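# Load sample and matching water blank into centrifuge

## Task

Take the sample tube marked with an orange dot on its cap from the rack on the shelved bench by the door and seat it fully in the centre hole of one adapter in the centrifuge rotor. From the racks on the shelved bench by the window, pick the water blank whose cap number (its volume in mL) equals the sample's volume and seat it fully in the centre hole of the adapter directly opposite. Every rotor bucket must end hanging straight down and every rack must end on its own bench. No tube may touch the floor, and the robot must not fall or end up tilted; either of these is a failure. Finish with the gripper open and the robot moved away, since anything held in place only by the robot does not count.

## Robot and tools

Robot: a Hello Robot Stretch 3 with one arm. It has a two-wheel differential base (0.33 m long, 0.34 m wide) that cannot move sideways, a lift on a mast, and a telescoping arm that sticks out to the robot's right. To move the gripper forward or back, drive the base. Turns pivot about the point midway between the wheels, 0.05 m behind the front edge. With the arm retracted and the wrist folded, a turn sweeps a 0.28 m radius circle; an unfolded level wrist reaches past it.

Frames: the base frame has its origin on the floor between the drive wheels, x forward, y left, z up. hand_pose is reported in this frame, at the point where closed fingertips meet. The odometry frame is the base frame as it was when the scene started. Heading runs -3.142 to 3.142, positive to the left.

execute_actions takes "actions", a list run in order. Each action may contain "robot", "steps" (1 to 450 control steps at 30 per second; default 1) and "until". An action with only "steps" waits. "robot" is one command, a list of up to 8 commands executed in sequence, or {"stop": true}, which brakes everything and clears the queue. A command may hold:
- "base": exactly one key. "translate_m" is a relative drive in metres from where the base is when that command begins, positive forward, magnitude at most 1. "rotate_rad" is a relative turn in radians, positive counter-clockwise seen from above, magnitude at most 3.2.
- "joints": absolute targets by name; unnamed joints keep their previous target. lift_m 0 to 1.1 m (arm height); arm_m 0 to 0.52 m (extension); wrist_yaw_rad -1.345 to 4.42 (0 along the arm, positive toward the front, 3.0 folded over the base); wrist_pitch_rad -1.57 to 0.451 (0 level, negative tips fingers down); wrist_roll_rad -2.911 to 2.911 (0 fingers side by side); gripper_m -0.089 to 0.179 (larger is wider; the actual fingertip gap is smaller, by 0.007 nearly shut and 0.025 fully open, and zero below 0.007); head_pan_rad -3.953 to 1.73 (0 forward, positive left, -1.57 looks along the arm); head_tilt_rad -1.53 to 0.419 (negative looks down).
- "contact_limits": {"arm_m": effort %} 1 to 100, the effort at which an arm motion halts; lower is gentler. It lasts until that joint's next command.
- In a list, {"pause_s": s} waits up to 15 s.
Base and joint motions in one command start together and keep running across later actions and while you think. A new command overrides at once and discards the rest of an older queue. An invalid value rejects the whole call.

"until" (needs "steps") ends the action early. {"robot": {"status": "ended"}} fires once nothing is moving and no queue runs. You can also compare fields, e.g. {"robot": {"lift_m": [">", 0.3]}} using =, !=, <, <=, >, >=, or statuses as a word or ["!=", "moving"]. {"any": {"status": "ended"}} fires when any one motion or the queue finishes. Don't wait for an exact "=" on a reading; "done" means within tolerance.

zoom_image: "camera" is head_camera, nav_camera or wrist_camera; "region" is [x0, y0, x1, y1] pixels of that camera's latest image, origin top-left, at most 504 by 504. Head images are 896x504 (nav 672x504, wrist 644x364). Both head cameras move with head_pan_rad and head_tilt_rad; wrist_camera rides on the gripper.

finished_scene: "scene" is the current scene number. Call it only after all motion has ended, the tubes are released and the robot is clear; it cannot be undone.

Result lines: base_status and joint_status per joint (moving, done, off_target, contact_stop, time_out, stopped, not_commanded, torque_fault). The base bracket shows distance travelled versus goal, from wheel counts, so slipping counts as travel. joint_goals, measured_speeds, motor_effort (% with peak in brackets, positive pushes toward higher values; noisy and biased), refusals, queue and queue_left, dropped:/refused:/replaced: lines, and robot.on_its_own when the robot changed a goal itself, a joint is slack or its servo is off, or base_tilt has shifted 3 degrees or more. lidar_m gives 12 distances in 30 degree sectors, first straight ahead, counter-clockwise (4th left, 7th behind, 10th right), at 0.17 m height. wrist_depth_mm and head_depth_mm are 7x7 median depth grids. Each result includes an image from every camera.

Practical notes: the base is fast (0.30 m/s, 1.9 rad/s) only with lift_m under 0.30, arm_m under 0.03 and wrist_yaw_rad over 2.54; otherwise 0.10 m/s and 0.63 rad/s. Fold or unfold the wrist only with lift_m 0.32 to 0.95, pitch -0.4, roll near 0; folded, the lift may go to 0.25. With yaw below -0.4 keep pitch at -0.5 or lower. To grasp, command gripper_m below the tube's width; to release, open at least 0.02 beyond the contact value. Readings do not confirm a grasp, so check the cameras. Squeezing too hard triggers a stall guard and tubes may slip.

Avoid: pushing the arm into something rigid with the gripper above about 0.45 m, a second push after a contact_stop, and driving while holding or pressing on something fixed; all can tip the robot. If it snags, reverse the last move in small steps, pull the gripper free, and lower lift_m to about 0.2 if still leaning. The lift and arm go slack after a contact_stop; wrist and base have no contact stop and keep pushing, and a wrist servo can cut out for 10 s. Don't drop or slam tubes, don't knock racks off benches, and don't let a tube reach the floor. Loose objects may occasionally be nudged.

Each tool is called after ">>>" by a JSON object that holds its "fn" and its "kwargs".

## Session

>>> {"fn": "execute_actions", "kwargs": {"actions": [{"robot":{"joints":{"head_pan_rad":1.5,"head_tilt_rad":-0.3}},"steps":200,"until":{"robot":{"status":"ended"}}}]}}

>>> {"fn": "execute_actions", "kwargs": {"actions": [{"robot":{"joints":{"head_pan_rad":-1.57}},"steps":200,"until":{"robot":{"status":"ended"}}}]}}

Scene clock: 1.33 s.
robot.base_odometry: x=+0.000 y=+0.000 heading=+0.000 (m, m, rad; robot's odometry frame)
robot.turned_by_wheels: +0.000 (rad since the last result)
robot.turned_by_imu: +0.000 (rad since the last result)
robot.base_tilt: forward=-1.2 right=+0.8 (deg)
robot.lidar_m: 1.37 1.37 1.59 1.89 2.24 2.06 1.10 1.09 1.27 1.70 1.78 2.28
robot.head_depth_mm: 2372 2483 2714 2881 2664 1965 1557 / 2263 2461 2597 1970 2512 1940 1558 / 2202 2323 2471 2021 2599 1947 1531 / 2152 2268 2418 2079 2614 1940 1533 / 2075 2202 2302 1740 2529 1910 1515 / 2045 2125 2264 1722 2448 1905 1520 / 1985 2081 2216 1839 2429 1902 1518
robot.base_status: not_commanded
robot.joint_positions: lift_m=+0.592 arm_m=+0.000 wrist_yaw_rad=+2.848 wrist_pitch_rad=-0.415 wrist_roll_rad=-0.011 gripper_m=+0.037 head_pan_rad=+1.493 head_tilt_rad=-0.296
robot.joint_goals: lift_m=+0.592 arm_m=+0.000 wrist_yaw_rad=+2.848 wrist_pitch_rad=-0.415 wrist_roll_rad=-0.011 gripper_m=+0.037 head_pan_rad=+1.500 head_tilt_rad=-0.300
robot.joint_status: lift_m=not_commanded arm_m=not_commanded wrist_yaw_rad=not_commanded wrist_pitch_rad=not_commanded wrist_roll_rad=not_commanded gripper_m=not_commanded head_pan_rad=done head_tilt_rad=done
robot.measured_speeds: translate_m=+0.000 rotate_rad=+0.000 lift_m=+0.000 arm_m=+0.000 wrist_yaw_rad=+0.000 wrist_pitch_rad=+0.000 wrist_roll_rad=+0.000 head_pan_rad=+0.000 head_tilt_rad=+0.000
robot: refusals=0 queue=done queue_left=0
robot.motor_effort: left_wheel=+0(0) right_wheel=+0(0) lift_m=+24(23) arm_m=+0(0) wrist_yaw_rad=+0(0) wrist_pitch_rad=+4(4) wrist_roll_rad=+0(0) gripper_m=+0(0) head_pan_rad=+3(35) head_tilt_rad=-1(14) (%)
robot.hand_pose: x=+0.0437 y=+0.0702 z=+0.6056 quat_wxyz=(+0.245, +0.702, +0.045, +0.667) (m; robot's base frame)
robot.wrist_depth_mm: - - - - - - - / - - - - - - - / - - - - - - - / - - - - - - - / - - - - - - - / 946 - 961 904 - 916 905 / 816 - 777 796 754 792 787
pictures: head_camera (sideways: a quarter turn clockwise sets it upright), nav_camera (sideways: a quarter turn counterclockwise sets it upright), wrist_camera
camera_calibration (this result's frames):
head_camera: T_world_to_cam=[[0.0257154, -0.318055, -0.947723, 1.25197], [-0.998531, 0.0370591, -0.039531, 0.0632706], [0.0476948, 0.947348, -0.316635, 0.37281], [0, 0, 0, 1]] pos_world=[0.0132016, 0.0426723, 1.30707]
nav_camera: T_world_to_cam=[[0.0192438, 0.287433, 0.957608, -1.20926], [0.998398, -0.0565005, -0.00310449, 0.0456896], [0.053213, 0.956133, -0.288059, 0.334519], [0, 0, 0, 1]] pos_world=[-0.0401463, 0.0303189, 1.2545]
wrist_camera: T_world_to_cam=[[0.972142, -0.234175, -0.0100599, -0.01041], [-0.133313, -0.517107, -0.845475, 0.587934], [0.192787, 0.823263, -0.53392, 0.423875], [0, 0, 0, 1]] pos_world=[0.00678136, -0.047374, 0.723295]
Images, in order (width x height): head_camera 896x504, nav_camera 672x504, wrist_camera 644x364.

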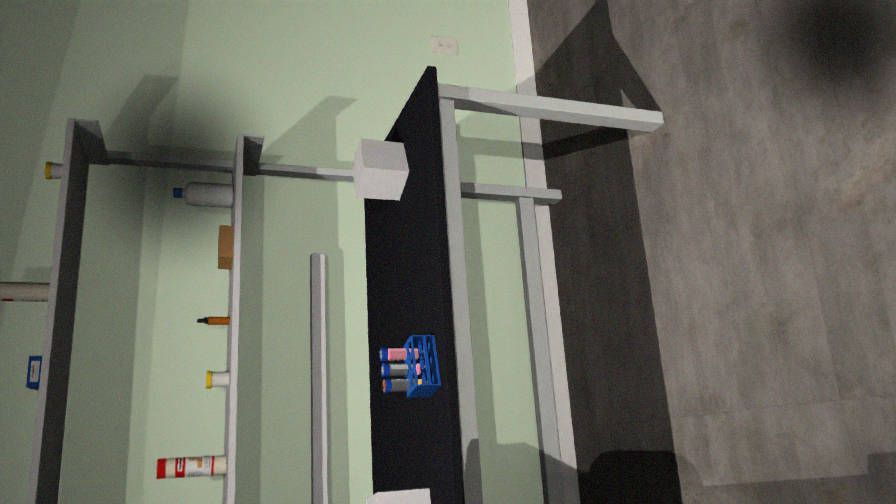

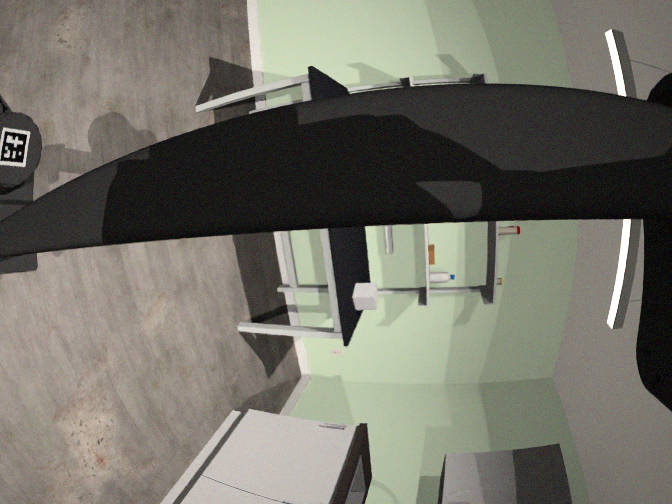

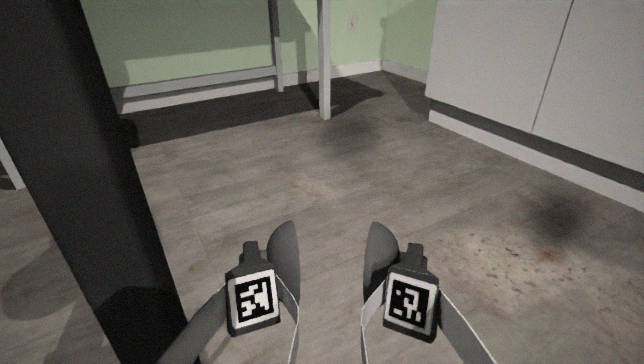

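Scene clock: 3.40 s.
robot.base_odometry: x=+0.000 y=+0.000 heading=+0.000 (m, m, rad; robot's odometry frame)
robot.turned_by_wheels: +0.000 (rad since the last result)
robot.turned_by_imu: +0.000 (rad since the last result)
robot.base_tilt: forward=-1.3 right=+0.7 (deg)
robot.lidar_m: 1.37 1.38 1.59 1.89 2.24 2.06 1.09 1.10 1.27 1.70 1.78 2.29
robot.head_depth_mm: 2290 2430 2588 2807 2647 1948 1542 / 2220 2386 2521 2669 2394 1965 1546 / 2128 2274 2459 2140 2597 1938 1535 / 2144 2264 2388 1927 2570 1930 1534 / 2101 2216 2334 1860 2367 1913 1531 / 2044 2154 2303 1881 2441 1907 1514 / 2032 2151 2242 1679 2411 1895 1499
robot.base_status: not_commanded
robot.joint_positions: lift_m=+0.592 arm_m=+0.000 wrist_yaw_rad=+2.848 wrist_pitch_rad=-0.415 wrist_roll_rad=-0.011 gripper_m=+0.037 head_pan_rad=-1.563 head_tilt_rad=-0.296
robot.joint_goals: lift_m=+0.592 arm_m=+0.000 wrist_yaw_rad=+2.848 wrist_pitch_rad=-0.415 wrist_roll_rad=-0.011 gripper_m=+0.037 head_pan_rad=-1.570 head_tilt_rad=-0.300
robot.joint_status: lift_m=not_commanded arm_m=not_commanded wrist_yaw_rad=not_commanded wrist_pitch_rad=not_commanded wrist_roll_rad=not_commanded gripper_m=not_commanded head_pan_rad=done head_tilt_rad=done
robot.measured_speeds: translate_m=+0.000 rotate_rad=+0.000 lift_m=+0.000 arm_m=+0.000 wrist_yaw_rad=+0.000 wrist_pitch_rad=+0.000 wrist_roll_rad=+0.000 head_pan_rad=+0.000 head_tilt_rad=+0.000
robot: refusals=0 queue=done queue_left=0
robot.motor_effort: left_wheel=+0(0) right_wheel=+0(1) lift_m=+23(23) arm_m=-1(2) wrist_yaw_rad=+0(0) wrist_pitch_rad=+4(4) wrist_roll_rad=+0(0) gripper_m=+0(0) head_pan_rad=-4(37) head_tilt_rad=-1(2) (%)
robot.hand_pose: x=+0.0437 y=+0.0702 z=+0.6056 quat_wxyz=(+0.245, +0.702, +0.045, +0.667) (m; robot's base frame)
robot.wrist_depth_mm: - - - - - - - / - - - - - - - / - - - - - - - / - - - - - - - / - - - - - - - / 937 - 979 939 - 919 917 / 809 - 778 798 766 790 790
pictures: head_camera (sideways: a quarter turn clockwise sets it upright), nav_camera (sideways: a quarter turn counterclockwise sets it upright), wrist_camera
camera_calibration (this result's frames):
head_camera: T_world_to_cam=[[-0.0529594, 0.314839, -0.947666, 1.25238], [0.998021, 0.048912, -0.0395236, 0.051082], [0.0339087, -0.947884, -0.316807, 0.373117], [0, 0, 0, 1]] pos_world=[0.00269253, -0.0431257, 1.30706]
nav_camera: T_world_to_cam=[[0.00553451, -0.288196, 0.957555, -1.20911], [-0.999559, -0.0295234, -0.00310838, 0.0578822], [0.0291661, -0.957116, -0.288233, 0.334891], [0, 0, 0, 1]] pos_world=[0.0547811, -0.0262231, 1.2545]
wrist_camera: T_world_to_cam=[[0.972142, -0.234175, -0.0100599, -0.01041], [-0.133313, -0.517107, -0.845475, 0.587934], [0.192787, 0.823263, -0.53392, 0.423875], [0, 0, 0, 1]] pos_world=[0.00678135, -0.047374, 0.723295]
Images, in order (width x height): head_camera 896x504, nav_camera 672x504, wrist_camera 644x364.

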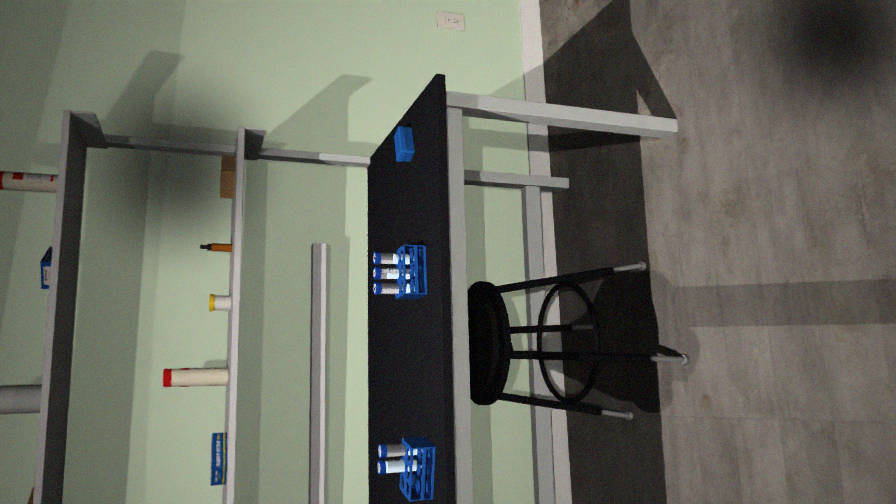

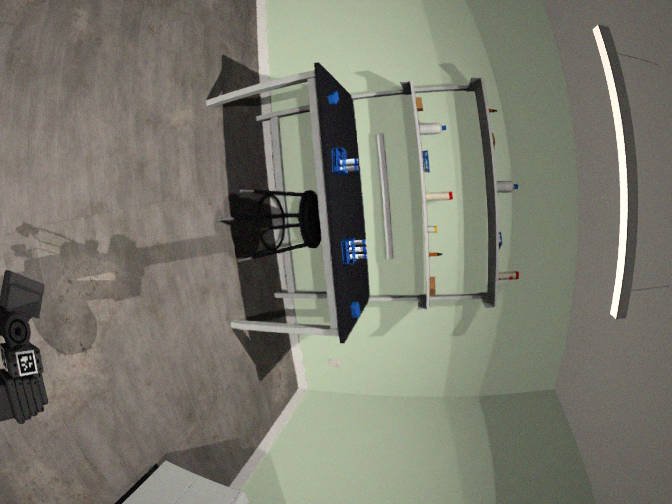

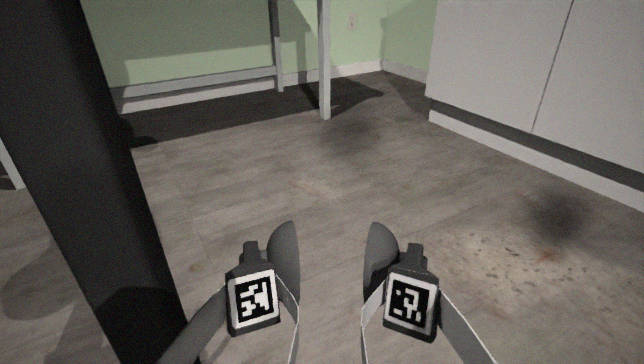

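>>> {"fn": "execute_actions", "kwargs": {"actions": [{"robot":[{"joints":{"lift_m":0.26,"head_pan_rad":-3.0,"head_tilt_rad":-0.4}},{"base":{"rotate_rad":1.67}},{"base":{"translate_m":0.9}},{"base":{"translate_m":0.55},"joints":{"lift_m":0.9,"head_pan_rad":-1.57,"head_tilt_rad":-0.6}},{"base":{"rotate_rad":1.71}},{"joints":{"wrist_yaw_rad":0,"lift_m":0.94}},{"joints":{"lift_m":1.09,"wrist_pitch_rad":-1.57,"wrist_roll_rad":1.57,"gripper_m":0.08}}],"steps":60},{"steps":450,"until":{"robot":{"status":"ended"}}},{"steps":450,"until":{"robot":{"status":"ended"}}}]}}

Scene clock: 37.33 s.
robot.base_odometry: x=-0.143 y=+1.443 heading=-2.903 (m, m, rad; robot's odometry frame)
robot.turned_by_wheels: +3.380 (rad since the last result)
robot.turned_by_imu: +3.400 (rad since the last result)
robot.base_tilt: forward=-1.3 right=+0.7 (deg)
robot.lidar_m: 0.71 1.97 1.91 3.13 1.65 1.18 0.72 0.72 0.85 0.81 0.83 0.72
robot.head_depth_mm: - - - - - - - / - - - - - - - / 537 863 916 - - - - / 554 862 969 896 739 - - / 693 868 977 895 735 - - / 679 868 978 889 713 593 510 / 560 875 979 887 712 594 508
robot.base_status: done (rotate_rad +1.7099 of +1.7100)
robot.joint_positions: lift_m=+1.089 arm_m=+0.000 wrist_yaw_rad=+0.000 wrist_pitch_rad=-1.561 wrist_roll_rad=+1.563 gripper_m=+0.080 head_pan_rad=-1.577 head_tilt_rad=-0.593
robot.joint_goals: lift_m=+1.090 arm_m=+0.000 wrist_yaw_rad=+0.000 wrist_pitch_rad=-1.570 wrist_roll_rad=+1.570 gripper_m=+0.080 head_pan_rad=-1.570 head_tilt_rad=-0.600
robot.joint_status: lift_m=done arm_m=not_commanded wrist_yaw_rad=done wrist_pitch_rad=done wrist_roll_rad=done gripper_m=done head_pan_rad=done head_tilt_rad=done
robot.measured_speeds: translate_m=+0.000 rotate_rad=+0.000 lift_m=+0.000 arm_m=+0.000 wrist_yaw_rad=+0.000 wrist_pitch_rad=+0.000 wrist_roll_rad=+0.000 head_pan_rad=+0.000 head_tilt_rad=+0.000
robot: refusals=0 queue=done queue_left=0
robot.motor_effort: left_wheel=-2(8) right_wheel=+3(14) lift_m=+32(34) arm_m=-1(1) wrist_yaw_rad=+0(3) wrist_pitch_rad=-3(9) wrist_roll_rad=+3(8) gripper_m=+0(81) head_pan_rad=+3(35) head_tilt_rad=-2(12) (%)
robot.hand_pose: x=-0.0215 y=-0.1230 z=+0.9717 quat_wxyz=(+0.003, +0.002, -0.710, -0.704) (m; robot's base frame)
robot.wrist_depth_mm: 367 361 354 351 - - - / 373 366 363 357 - - - / 381 375 368 365 - - - / 389 383 376 322 - - - / 397 391 381 316 - - - / 407 402 386 321 - - - / 418 408 402 393 - - -
pictures: head_camera (sideways: a quarter turn clockwise sets it upright), nav_camera (sideways: a quarter turn counterclockwise sets it upright), wrist_camera
camera_calibration (this result's frames):
head_camera: T_world_to_cam=[[-0.0468903, 0.578709, -0.814185, 1.07822], [0.998673, 0.0445519, -0.0258486, 0.033262], [0.0213147, -0.814316, -0.58003, 0.715707], [0, 0, 0, 1]] pos_world=[0.00208537, -0.0426474, 1.29386]
nav_camera: T_world_to_cam=[[-0.000177799, -0.555466, 0.831539, -1.04467], [-0.999866, -0.0135329, -0.00925377, 0.0658823], [0.0163933, -0.831429, -0.555389, 0.682613], [0, 0, 0, 1]] pos_world=[0.0544974, -0.011843, 1.24841]
wrist_camera: T_world_to_cam=[[-0.00952732, 0.997852, -0.0648115, 0.195109], [0.989138, 0.0189119, 0.145768, -0.0841946], [0.146681, -0.0627187, -0.987194, 1.12143], [0, 0, 0, 1]] pos_world=[-0.0793529, -0.122764, 1.13198]
Images, in order (width x height): head_camera 896x504, nav_camera 672x504, wrist_camera 644x364.

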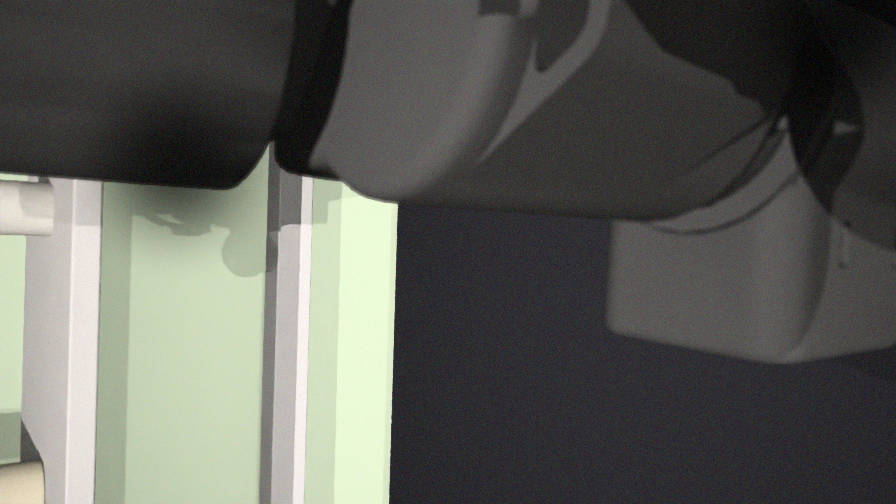

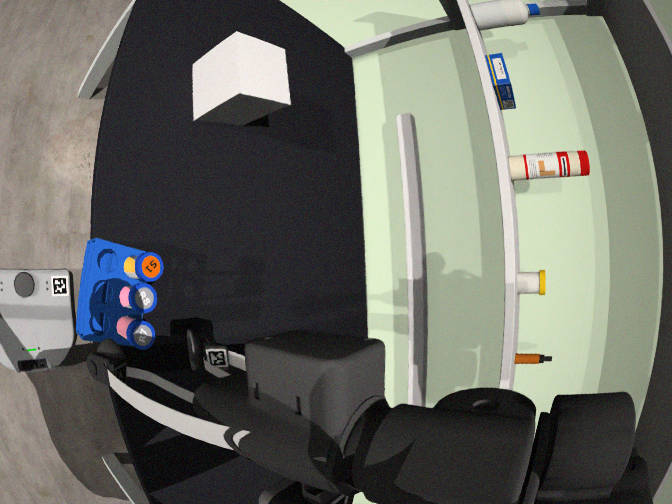

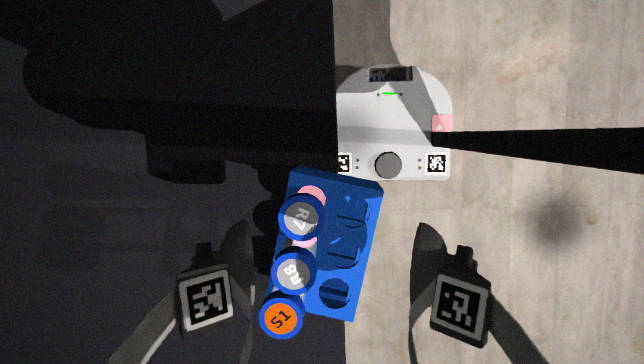

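>>> {"fn": "execute_actions", "kwargs": {"actions": [{"robot":[{"base":{"translate_m":0.088},"joints":{"arm_m":0.046,"head_tilt_rad":-1.1}},{"joints":{"lift_m":1.02,"gripper_m":0.07}}],"steps":450,"until":{"robot":{"status":"ended"}}}]}}

Scene clock: 43.93 s.
robot.base_odometry: x=-0.229 y=+1.422 heading=-2.903 (m, m, rad; robot's odometry frame)
robot.turned_by_wheels: +0.000 (rad since the last result)
robot.turned_by_imu: +0.001 (rad since the last result)
robot.base_tilt: forward=-1.4 right=+0.6 (deg)
robot.lidar_m: 0.62 1.97 1.85 3.14 1.78 1.27 0.80 0.81 0.84 0.81 0.83 0.63
robot.head_depth_mm: - - - 565 455 1176 1117 / - - - 558 449 482 - / 788 - - - 460 452 - / 768 695 - 562 520 1229 - / 768 687 621 567 522 1201 1118 / 768 688 622 567 522 1211 1119 / 771 687 622 567 522 1197 1124
robot.base_status: done (translate_m +0.0880 of +0.0880)
robot.joint_positions: lift_m=+1.021 arm_m=+0.046 wrist_yaw_rad=+0.000 wrist_pitch_rad=-1.562 wrist_roll_rad=+1.564 gripper_m=+0.070 head_pan_rad=-1.577 head_tilt_rad=-1.086
robot.joint_goals: lift_m=+1.020 arm_m=+0.046 wrist_yaw_rad=+0.000 wrist_pitch_rad=-1.570 wrist_roll_rad=+1.570 gripper_m=+0.070 head_pan_rad=-1.570 head_tilt_rad=-1.100
robot.joint_status: lift_m=done arm_m=done wrist_yaw_rad=done wrist_pitch_rad=done wrist_roll_rad=done gripper_m=done head_pan_rad=done head_tilt_rad=done
robot.measured_speeds: translate_m=+0.000 rotate_rad=+0.000 lift_m=+0.000 arm_m=+0.000 wrist_yaw_rad=+0.000 wrist_pitch_rad=+0.000 wrist_roll_rad=+0.000 head_pan_rad=+0.000 head_tilt_rad=+0.000
robot: refusals=0 queue=done queue_left=0
robot.motor_effort: left_wheel=-2(1) right_wheel=+3(7) lift_m=+12(34) arm_m=+4(3) wrist_yaw_rad=+0(0) wrist_pitch_rad=-3(3) wrist_roll_rad=+3(3) gripper_m=+0(47) head_pan_rad=+2(4) head_tilt_rad=-5(22) (%)
robot.hand_pose: x=-0.0215 y=-0.1685 z=+0.9028 quat_wxyz=(+0.003, +0.002, -0.710, -0.704) (m; robot's base frame)
robot.wrist_depth_mm: 297 292 289 283 977 968 939 / 304 299 295 287 228 958 962 / 310 306 300 293 234 - 993 / 316 311 308 242 240 - - / 324 318 313 184 299 - - / 332 325 - 314 310 - - / 338 333 327 319 - - -
pictures: head_camera (sideways: a quarter turn clockwise sets it upright), nav_camera (sideways: a quarter turn counterclockwise sets it upright), wrist_camera
camera_calibration (this result's frames):
head_camera: T_world_to_cam=[[-0.0451485, 0.895352, -0.443064, 0.594643], [0.998699, 0.0509695, 0.001232, -0.00200215], [0.0236858, -0.442433, -0.896489, 1.1272], [0, 0, 0, 1]] pos_world=[0.00214803, -0.0336013, 1.27399]
nav_camera: T_world_to_cam=[[-0.00198934, -0.883079, 0.469221, -0.572535], [-0.999823, -0.00702339, -0.017457, 0.076553], [0.0187114, -0.469173, -0.882908, 1.10852], [0, 0, 0, 1]] pos_world=[0.0546584, 0.0150322, 1.2487]
wrist_camera: T_world_to_cam=[[-0.00901529, 0.997889, -0.0643083, 0.235561], [0.989147, 0.0183311, 0.145782, -0.0734074], [0.146653, -0.062296, -0.987224, 1.05069], [0, 0, 0, 1]] pos_world=[-0.0793533, -0.168264, 1.06312]
Images, in order (width x height): head_camera 896x504, nav_camera 672x504, wrist_camera 644x364.

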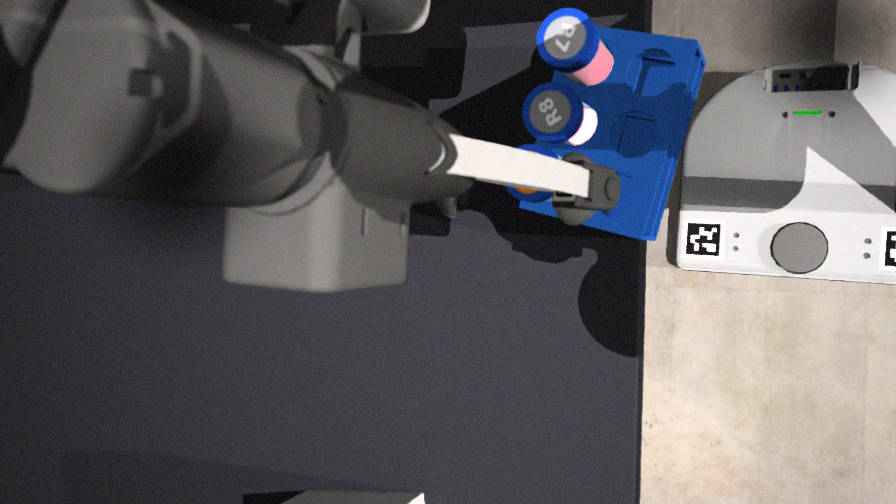

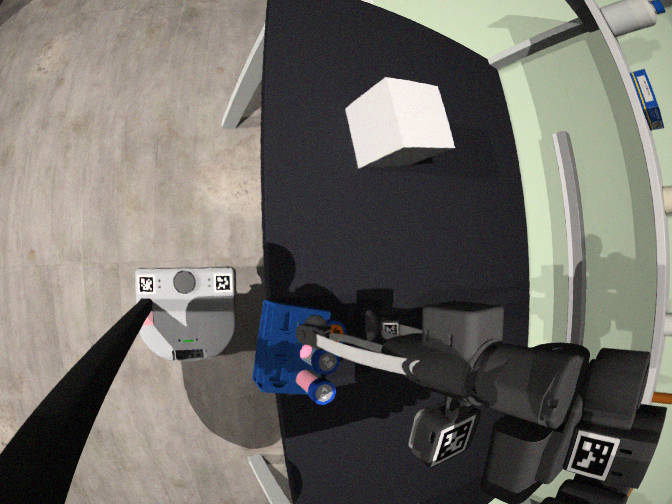

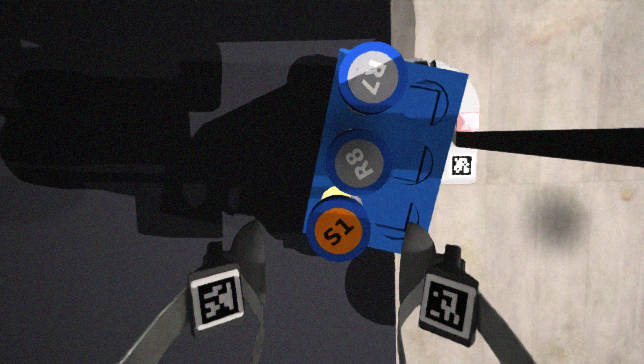

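>>> {"fn": "execute_actions", "kwargs": {"actions": [{"robot":[{"joints":{"lift_m":0.97}},{"joints":{"gripper_m":0.015}},{"pause_s":0.5},{"joints":{"lift_m":1.095}},{"joints":{"arm_m":0.12,"head_tilt_rad":-0.9}}],"steps":450,"until":{"robot":{"status":"ended"}}}]}}

>>> {"fn": "zoom_image", "kwargs": {"camera": "head_camera", "region": [350,50,800,350]}}

Scene clock: 54.83 s.
robot.base_odometry: x=-0.229 y=+1.422 heading=-2.903 (m, m, rad; robot's odometry frame)
robot.turned_by_wheels: +0.000 (rad since the last result)
robot.turned_by_imu: +0.001 (rad since the last result)
robot.base_tilt: forward=-1.3 right=+0.7 (deg)
robot.lidar_m: 0.62 1.98 1.84 3.17 1.78 1.26 0.80 0.81 0.84 0.80 0.83 0.63
robot.head_depth_mm: 803 831 740 640 567 428 470 / - - 723 626 565 427 447 / - - 739 - 556 479 437 / - - 738 641 565 505 474 / 857 871 741 640 565 505 1104 / 862 874 736 638 562 505 1102 / 868 874 739 639 564 504 1117
robot.base_status: done (translate_m +0.0880 of +0.0880)
robot.joint_positions: lift_m=+1.094 arm_m=+0.120 wrist_yaw_rad=+0.000 wrist_pitch_rad=-1.563 wrist_roll_rad=+1.564 gripper_m=+0.015 head_pan_rad=-1.577 head_tilt_rad=-0.902
robot.joint_goals: lift_m=+1.095 arm_m=+0.120 wrist_yaw_rad=+0.000 wrist_pitch_rad=-1.570 wrist_roll_rad=+1.570 gripper_m=+0.015 head_pan_rad=-1.570 head_tilt_rad=-0.900
robot.joint_status: lift_m=done arm_m=done wrist_yaw_rad=done wrist_pitch_rad=done wrist_roll_rad=done gripper_m=done head_pan_rad=done head_tilt_rad=done
robot.measured_speeds: translate_m=+0.000 rotate_rad=+0.000 lift_m=+0.000 arm_m=+0.000 wrist_yaw_rad=+0.000 wrist_pitch_rad=+0.000 wrist_roll_rad=+0.000 head_pan_rad=+0.000 head_tilt_rad=+0.000
robot: refusals=0 queue=done queue_left=0
robot.motor_effort: left_wheel=-2(2) right_wheel=+4(4) lift_m=+32(34) arm_m=+4(4) wrist_yaw_rad=+0(0) wrist_pitch_rad=-3(3) wrist_roll_rad=+3(3) gripper_m=-8(82) head_pan_rad=+2(2) head_tilt_rad=+1(12) (%)
robot.hand_pose: x=-0.0215 y=-0.2422 z=+0.9767 quat_wxyz=(+0.003, +0.002, -0.710, -0.705) (m; robot's base frame)
robot.wrist_depth_mm: 369 368 359 352 348 - - / 376 371 365 359 350 - - / 383 381 375 368 330 302 - / 396 386 383 374 341 - - / 401 399 388 132 376 - - / 409 402 399 133 - - - / 420 412 405 403 395 - -
pictures: head_camera (sideways: a quarter turn clockwise sets it upright), nav_camera (sideways: a quarter turn counterclockwise sets it upright), wrist_camera
camera_calibration (this result's frames):
head_camera: T_world_to_cam=[[-0.045713, 0.799308, -0.59918, 0.798017], [0.998695, 0.0502345, -0.00918012, 0.0115542], [0.0227618, -0.598818, -0.800561, 1.00253], [0, 0, 0, 1]] pos_world=[0.00212133, -0.0381111, 1.28085]
nav_camera: T_world_to_cam=[[-0.00139772, -0.782456, 0.622704, -0.772488], [-0.999841, -0.00999357, -0.0148016, 0.0730999], [0.0178047, -0.622626, -0.782317, 0.977768], [0, 0, 0, 1]] pos_world=[0.0545997, 0.00507648, 1.24704]
wrist_camera: T_world_to_cam=[[-0.0087362, 0.997951, -0.0633789, 0.313032], [0.989152, 0.0179189, 0.145801, -0.082946], [0.146638, -0.0614176, -0.987282, 1.11931], [0, 0, 0, 1]] pos_world=[-0.0793535, -0.242159, 1.13701]
Images, in order (width x height): head_camera 896x504, nav_camera 672x504, wrist_camera 644x364.

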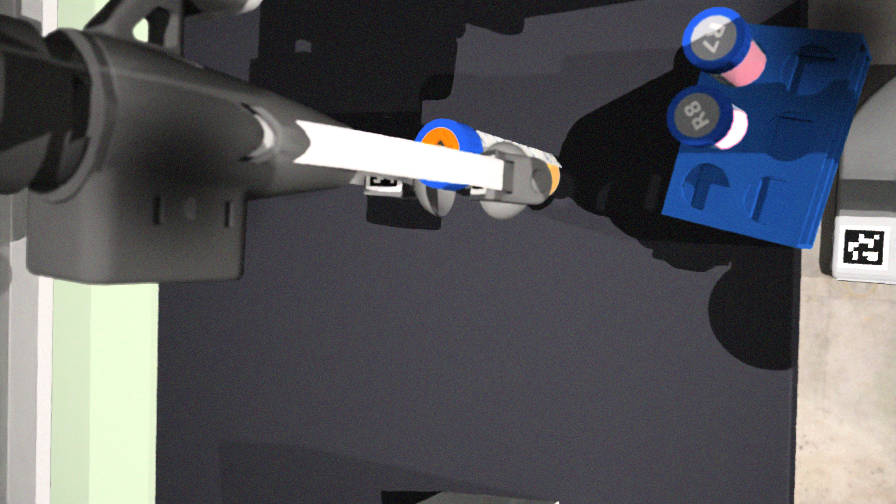

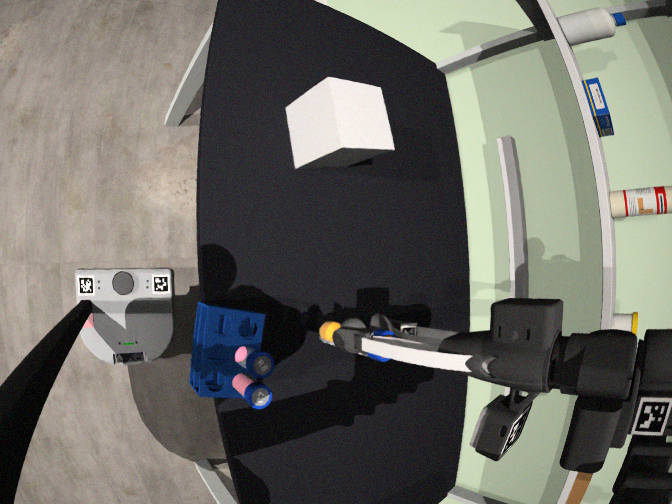

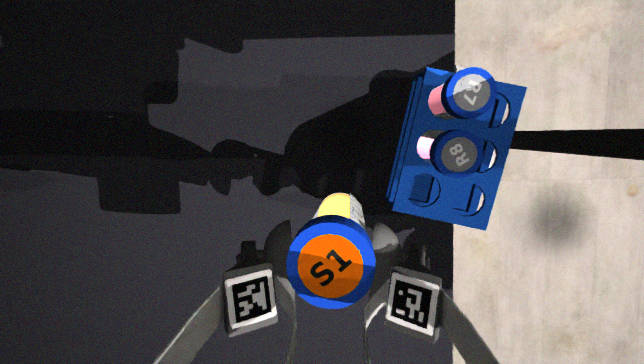

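Region (350, 50, 800, 350) of head_camera's 896x504 image, scaled by 1.120, with more detail than that image has.

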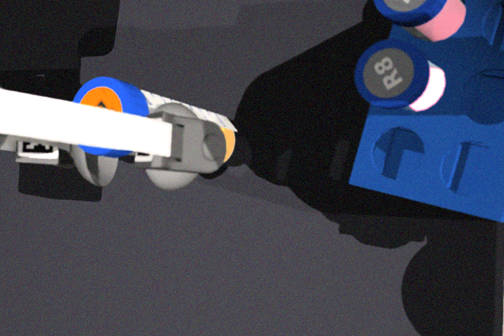

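>>> {"fn": "execute_actions", "kwargs": {"actions": [{"robot":[{"joints":{"arm_m":0.4,"wrist_roll_rad":0.0,"head_tilt_rad":-0.55}}],"steps":450,"until":{"robot":{"status":"ended"}}}]}}

>>> {"fn": "zoom_image", "kwargs": {"camera": "head_camera", "region": [300,120,600,340]}}

Scene clock: 68.67 s.
robot.base_odometry: x=-0.229 y=+1.422 heading=-2.903 (m, m, rad; robot's odometry frame)
robot.turned_by_wheels: +0.000 (rad since the last result)
robot.turned_by_imu: +0.001 (rad since the last result)
robot.base_tilt: forward=-1.2 right=+0.7 (deg)
robot.lidar_m: 0.62 1.97 1.85 3.14 1.78 1.27 0.80 0.81 0.84 0.80 0.83 0.63
robot.head_depth_mm: 749 849 902 960 751 619 525 / - 848 897 953 751 617 524 / - - 926 879 748 614 522 / 709 851 904 910 744 614 522 / 692 852 921 942 740 613 521 / 550 858 927 938 740 611 520 / 664 860 933 933 739 609 519
robot.base_status: done (translate_m +0.0880 of +0.0880)
robot.joint_positions: lift_m=+1.094 arm_m=+0.400 wrist_yaw_rad=-0.001 wrist_pitch_rad=-1.564 wrist_roll_rad=+0.006 gripper_m=+0.015 head_pan_rad=-1.577 head_tilt_rad=-0.557
robot.joint_goals: lift_m=+1.095 arm_m=+0.400 wrist_yaw_rad=+0.000 wrist_pitch_rad=-1.570 wrist_roll_rad=+0.000 gripper_m=+0.015 head_pan_rad=-1.570 head_tilt_rad=-0.550
robot.joint_status: lift_m=done arm_m=done wrist_yaw_rad=done wrist_pitch_rad=done wrist_roll_rad=done gripper_m=done head_pan_rad=done head_tilt_rad=done
robot.measured_speeds: translate_m=+0.000 rotate_rad=+0.000 lift_m=+0.000 arm_m=+0.000 wrist_yaw_rad=+0.000 wrist_pitch_rad=+0.000 wrist_roll_rad=+0.000 head_pan_rad=+0.000 head_tilt_rad=+0.000
robot: refusals=0 queue=done queue_left=0
robot.motor_effort: left_wheel=-2(2) right_wheel=+3(3) lift_m=+32(32) arm_m=+4(5) wrist_yaw_rad=+1(0) wrist_pitch_rad=-3(3) wrist_roll_rad=-2(1) gripper_m=-8(7) head_pan_rad=+3(2) head_tilt_rad=+2(19) (%)
robot.hand_pose: x=-0.0216 y=-0.5222 z=+0.9767 quat_wxyz=(+0.500, +0.497, -0.503, -0.500) (m; robot's base frame)
robot.wrist_depth_mm: 367 362 357 355 351 347 343 / 371 369 365 362 358 355 350 / 377 374 372 370 362 360 356 / 385 381 377 371 371 364 362 / 396 390 381 132 377 372 369 / 401 401 391 133 - 380 374 / 351 400 399 394 392 383 384
pictures: head_camera (sideways: a quarter turn clockwise sets it upright), nav_camera (sideways: a quarter turn counterclockwise sets it upright), wrist_camera
camera_calibration (this result's frames):
head_camera: T_world_to_cam=[[-0.0471938, 0.54892, -0.834542, 1.10477], [0.998657, 0.0438061, -0.0276611, 0.0356231], [0.0213743, -0.834726, -0.55025, 0.676963], [0, 0, 0, 1]] pos_world=[0.00209325, -0.0429094, 1.29546]
nav_camera: T_world_to_cam=[[0.000124144, -0.525076, 0.851055, -1.07012], [-0.999864, -0.0140753, -0.00853818, 0.0649511], [0.016462, -0.850939, -0.525007, 0.643084], [0, 0, 0, 1]] pos_world=[0.0544887, -0.0137551, 1.24891]
wrist_camera: T_world_to_cam=[[-0.998448, 0.00385563, -0.0555508, 0.0442552], [-0.00400906, 0.990034, 0.140773, 0.413275], [0.0555399, 0.140777, -0.988482, 1.20695], [0, 0, 0, 1]] pos_world=[-0.0211907, -0.579238, 1.13733]
Images, in order (width x height): head_camera 896x504, nav_camera 672x504, wrist_camera 644x364.

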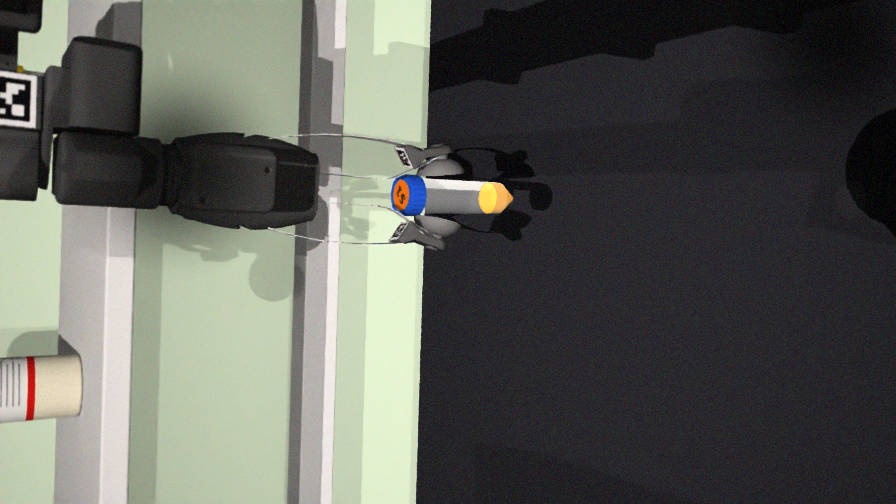

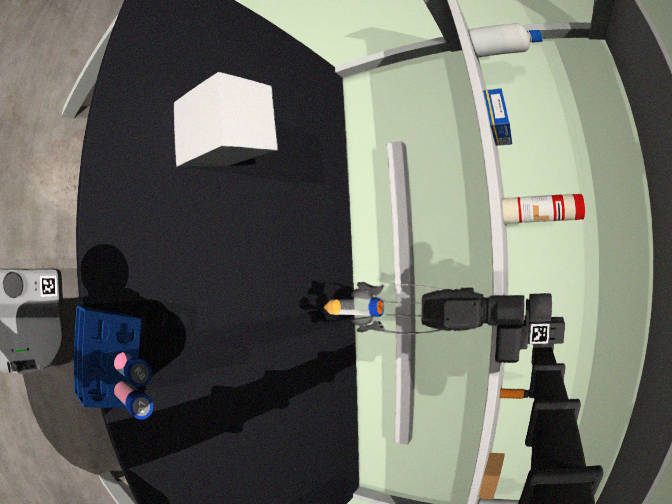

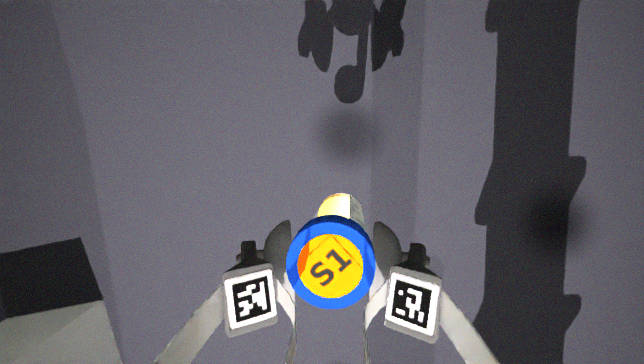

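Region (300, 120, 600, 340) of head_camera's 896x504 image, scaled by 1.680, with more detail than that image has; it fills the top 370 rows of this view, and the rest is white.

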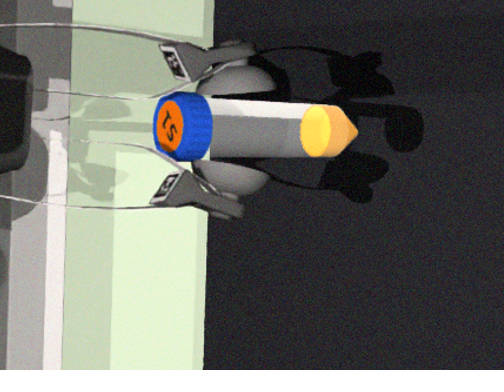

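>>> {"fn": "execute_actions", "kwargs": {"actions": [{"robot":[{"joints":{"arm_m":0.12,"wrist_roll_rad":1.57,"head_tilt_rad":-0.35,"head_pan_rad":0.6}}],"steps":450,"until":{"robot":{"status":"ended"}}}]}}

Scene clock: 76.90 s.
robot.base_odometry: x=-0.229 y=+1.422 heading=-2.903 (m, m, rad; robot's odometry frame)
robot.turned_by_wheels: +0.000 (rad since the last result)
robot.turned_by_imu: +0.001 (rad since the last result)
robot.base_tilt: forward=-1.3 right=+0.6 (deg)
robot.lidar_m: 0.62 1.97 1.84 3.15 1.77 1.27 0.80 0.81 0.84 0.80 0.83 0.63
robot.head_depth_mm: 1742 1852 1942 2063 2174 1826 1459 / 1852 1945 2083 2217 2280 1813 1474 / 1974 2088 2206 2384 2354 1799 1460 / 2100 2210 2387 2487 2358 1798 1458 / 2240 2241 2310 2210 2242 1778 1446 / 2421 2431 2446 2022 2146 1759 1437 / 2614 2821 2316 2134 2224 1767 1429
robot.base_status: done (translate_m +0.0880 of +0.0880)
robot.joint_positions: lift_m=+1.094 arm_m=+0.120 wrist_yaw_rad=+0.000 wrist_pitch_rad=-1.564 wrist_roll_rad=+1.564 gripper_m=+0.015 head_pan_rad=+0.593 head_tilt_rad=-0.359
robot.joint_goals: lift_m=+1.095 arm_m=+0.120 wrist_yaw_rad=+0.000 wrist_pitch_rad=-1.570 wrist_roll_rad=+1.570 gripper_m=+0.015 head_pan_rad=+0.600 head_tilt_rad=-0.350
robot.joint_status: lift_m=done arm_m=done wrist_yaw_rad=done wrist_pitch_rad=done wrist_roll_rad=done gripper_m=done head_pan_rad=done head_tilt_rad=done
robot.measured_speeds: translate_m=+0.000 rotate_rad=+0.000 lift_m=+0.000 arm_m=+0.000 wrist_yaw_rad=+0.000 wrist_pitch_rad=+0.000 wrist_roll_rad=+0.000 head_pan_rad=+0.000 head_tilt_rad=+0.000
robot: refusals=0 queue=done queue_left=0
robot.motor_effort: left_wheel=-2(2) right_wheel=+4(3) lift_m=+32(32) arm_m=-5(6) wrist_yaw_rad=+0(1) wrist_pitch_rad=-2(2) wrist_roll_rad=+3(2) gripper_m=-7(8) head_pan_rad=+2(33) head_tilt_rad=+3(15) (%)
robot.hand_pose: x=-0.0215 y=-0.2426 z=+0.9767 quat_wxyz=(+0.003, +0.002, -0.709, -0.705) (m; robot's base frame)
robot.wrist_depth_mm: 367 363 359 354 350 - - / 376 372 363 362 355 - - / 387 378 370 368 329 301 - / 393 386 382 376 345 - - / 401 397 389 132 375 - - / 410 405 398 133 - - - / 419 414 404 400 396 - -
pictures: head_camera (sideways: a quarter turn clockwise sets it upright), nav_camera (sideways: a quarter turn counterclockwise sets it upright), wrist_camera
camera_calibration (this result's frames):
head_camera: T_world_to_cam=[[-0.282243, -0.250968, -0.925934, 1.22541], [-0.593768, 0.803791, -0.03687, 0.0573341], [0.753511, 0.539384, -0.375881, 0.445607], [0, 0, 0, 1]] pos_world=[0.0441361, 0.0211006, 1.30426]
nav_camera: T_world_to_cam=[[0.286771, 0.197094, 0.937505, -1.18465], [0.576257, -0.817256, -0.00445575, 0.0500235], [0.765304, 0.541522, -0.347943, 0.40811], [0, 0, 0, 1]] pos_world=[-0.00143223, 0.0533686, 1.25283]
wrist_camera: T_world_to_cam=[[-0.00961938, 0.99801, -0.062314, 0.312391], [0.989136, 0.0186385, 0.145819, -0.0827721], [0.14669, -0.0602344, -0.987347, 1.11967], [0, 0, 0, 1]] pos_world=[-0.0793666, -0.242784, 1.13704]
Images, in order (width x height): head_camera 896x504, nav_camera 672x504, wrist_camera 644x364.

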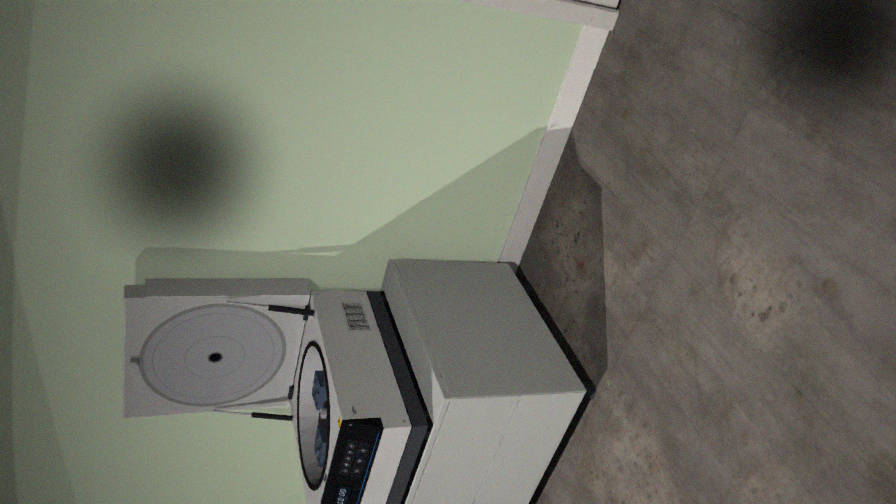

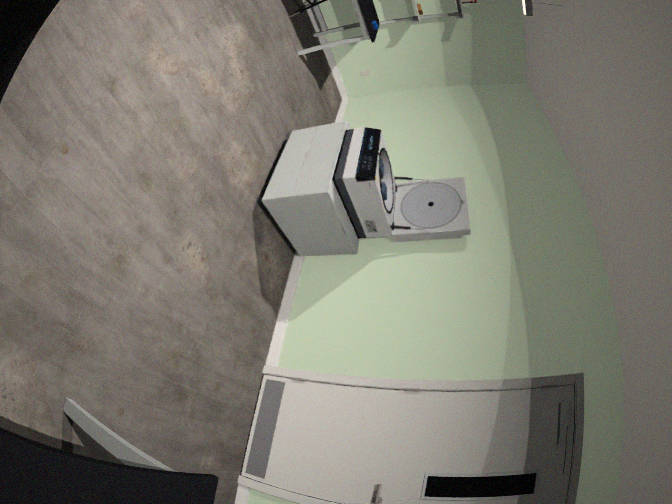

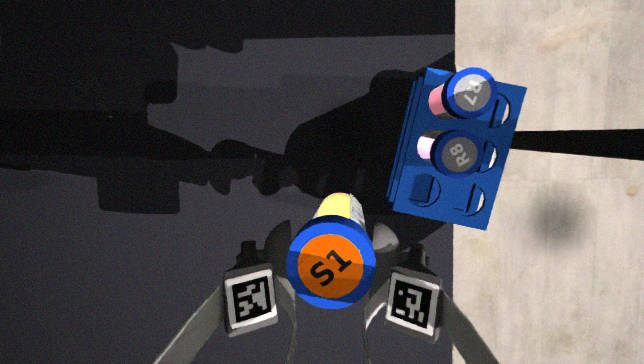

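>>> {"fn": "execute_actions", "kwargs": {"actions": [{"robot":[{"base":{"rotate_rad":1.07}},{"base":{"translate_m":0.3}},{"base":{"translate_m":0.85},"joints":{"arm_m":0,"lift_m":1.098,"head_pan_rad":-1.57,"head_tilt_rad":-0.8}},{"base":{"translate_m":0.8}},{"base":{"rotate_rad":0.5}}],"steps":450,"until":{"robot":{"status":"ended"}}},{"steps":450,"until":{"robot":{"status":"ended"}}}]}}

Scene clock: 112.33 s.
robot.base_odometry: x=-0.735 y=-0.461 heading=-1.334 (m, m, rad; robot's odometry frame)
robot.turned_by_wheels: +1.570 (rad since the last result)
robot.turned_by_imu: +1.584 (rad since the last result)
robot.base_tilt: forward=-1.2 right=+0.7 (deg)
robot.lidar_m: 1.37 1.63 2.05 2.21 2.27 2.57 1.88 0.38 0.27 0.26 0.27 0.36
robot.head_depth_mm: - - - - - 613 808 / - - - - - - 888 / 729 853 855 - - - - / 746 860 859 - - 624 846 / 749 864 857 731 - 615 869 / 752 869 843 718 555 594 889 / 754 875 793 714 557 601 906
robot.base_status: done (rotate_rad +0.4999 of +0.5000)
robot.joint_positions: lift_m=+1.097 arm_m=+0.000 wrist_yaw_rad=+0.000 wrist_pitch_rad=-1.564 wrist_roll_rad=+1.564 gripper_m=+0.015 head_pan_rad=-1.563 head_tilt_rad=-0.790
robot.joint_goals: lift_m=+1.098 arm_m=+0.000 wrist_yaw_rad=+0.000 wrist_pitch_rad=-1.570 wrist_roll_rad=+1.570 gripper_m=+0.015 head_pan_rad=-1.570 head_tilt_rad=-0.800
robot.joint_status: lift_m=done arm_m=done wrist_yaw_rad=done wrist_pitch_rad=done wrist_roll_rad=done gripper_m=done head_pan_rad=done head_tilt_rad=done
robot.measured_speeds: translate_m=+0.000 rotate_rad=+0.000 lift_m=+0.000 arm_m=+0.000 wrist_yaw_rad=+0.000 wrist_pitch_rad=+0.000 wrist_roll_rad=+0.000 head_pan_rad=+0.000 head_tilt_rad=+0.000
robot: refusals=0 queue=done queue_left=0
robot.motor_effort: left_wheel=-2(7) right_wheel=+3(9) lift_m=+32(32) arm_m=-4(5) wrist_yaw_rad=+0(1) wrist_pitch_rad=-3(2) wrist_roll_rad=+3(3) gripper_m=-7(8) head_pan_rad=-3(34) head_tilt_rad=-3(21) (%)
robot.hand_pose: x=-0.0215 y=-0.1227 z=+0.9797 quat_wxyz=(+0.003, +0.002, -0.709, -0.705) (m; robot's base frame)
robot.wrist_depth_mm: 329 327 558 - - - - / 336 333 469 - - - - / 342 340 466 - - - - / 411 346 460 - - - - / 395 355 436 132 - - - / 432 362 412 133 - - - / 436 366 497 - - - -
pictures: head_camera (sideways: a quarter turn clockwise sets it upright), nav_camera (sideways: a quarter turn counterclockwise sets it upright), wrist_camera
camera_calibration (this result's frames):
head_camera: T_world_to_cam=[[-0.0560821, 0.726333, -0.685051, 0.909968], [0.997925, 0.062509, -0.0154199, 0.0196842], [0.0316219, -0.684495, -0.728332, 0.908549], [0, 0, 0, 1]] pos_world=[0.00265955, -0.0402741, 1.2854]
nav_camera: T_world_to_cam=[[0.00872549, -0.707593, 0.706567, -0.881826], [-0.999598, -0.0252323, -0.0129248, 0.0706571], [0.0269738, -0.70617, -0.707528, 0.880455], [0, 0, 0, 1]] pos_world=[0.0545738, -0.00044042, 1.24693]
wrist_camera: T_world_to_cam=[[-0.00961398, 0.99801, -0.0623143, 0.19286], [0.989136, 0.0186332, 0.145819, -0.0854452], [0.14669, -0.0602354, -0.987347, 1.12985], [0, 0, 0, 1]] pos_world=[-0.0793666, -0.122827, 1.14003]
Images, in order (width x height): head_camera 896x504, nav_camera 672x504, wrist_camera 644x364.

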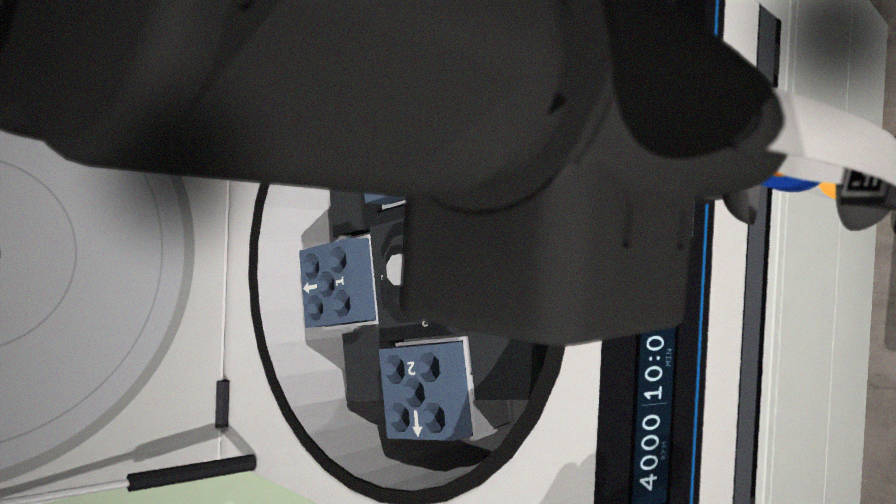

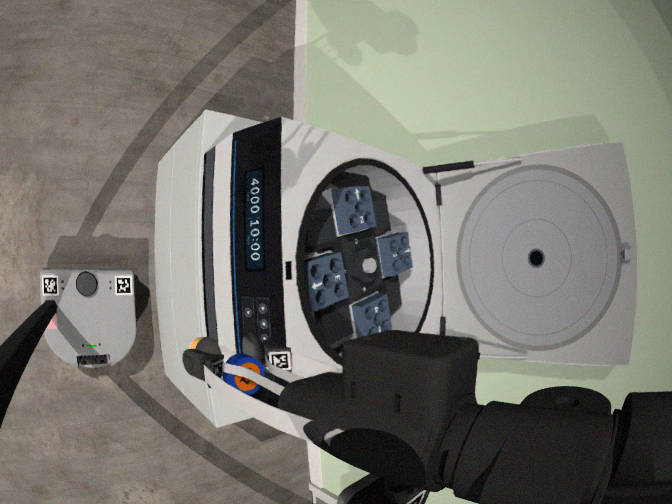

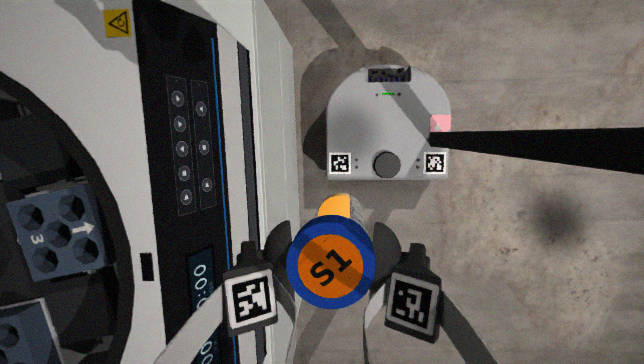

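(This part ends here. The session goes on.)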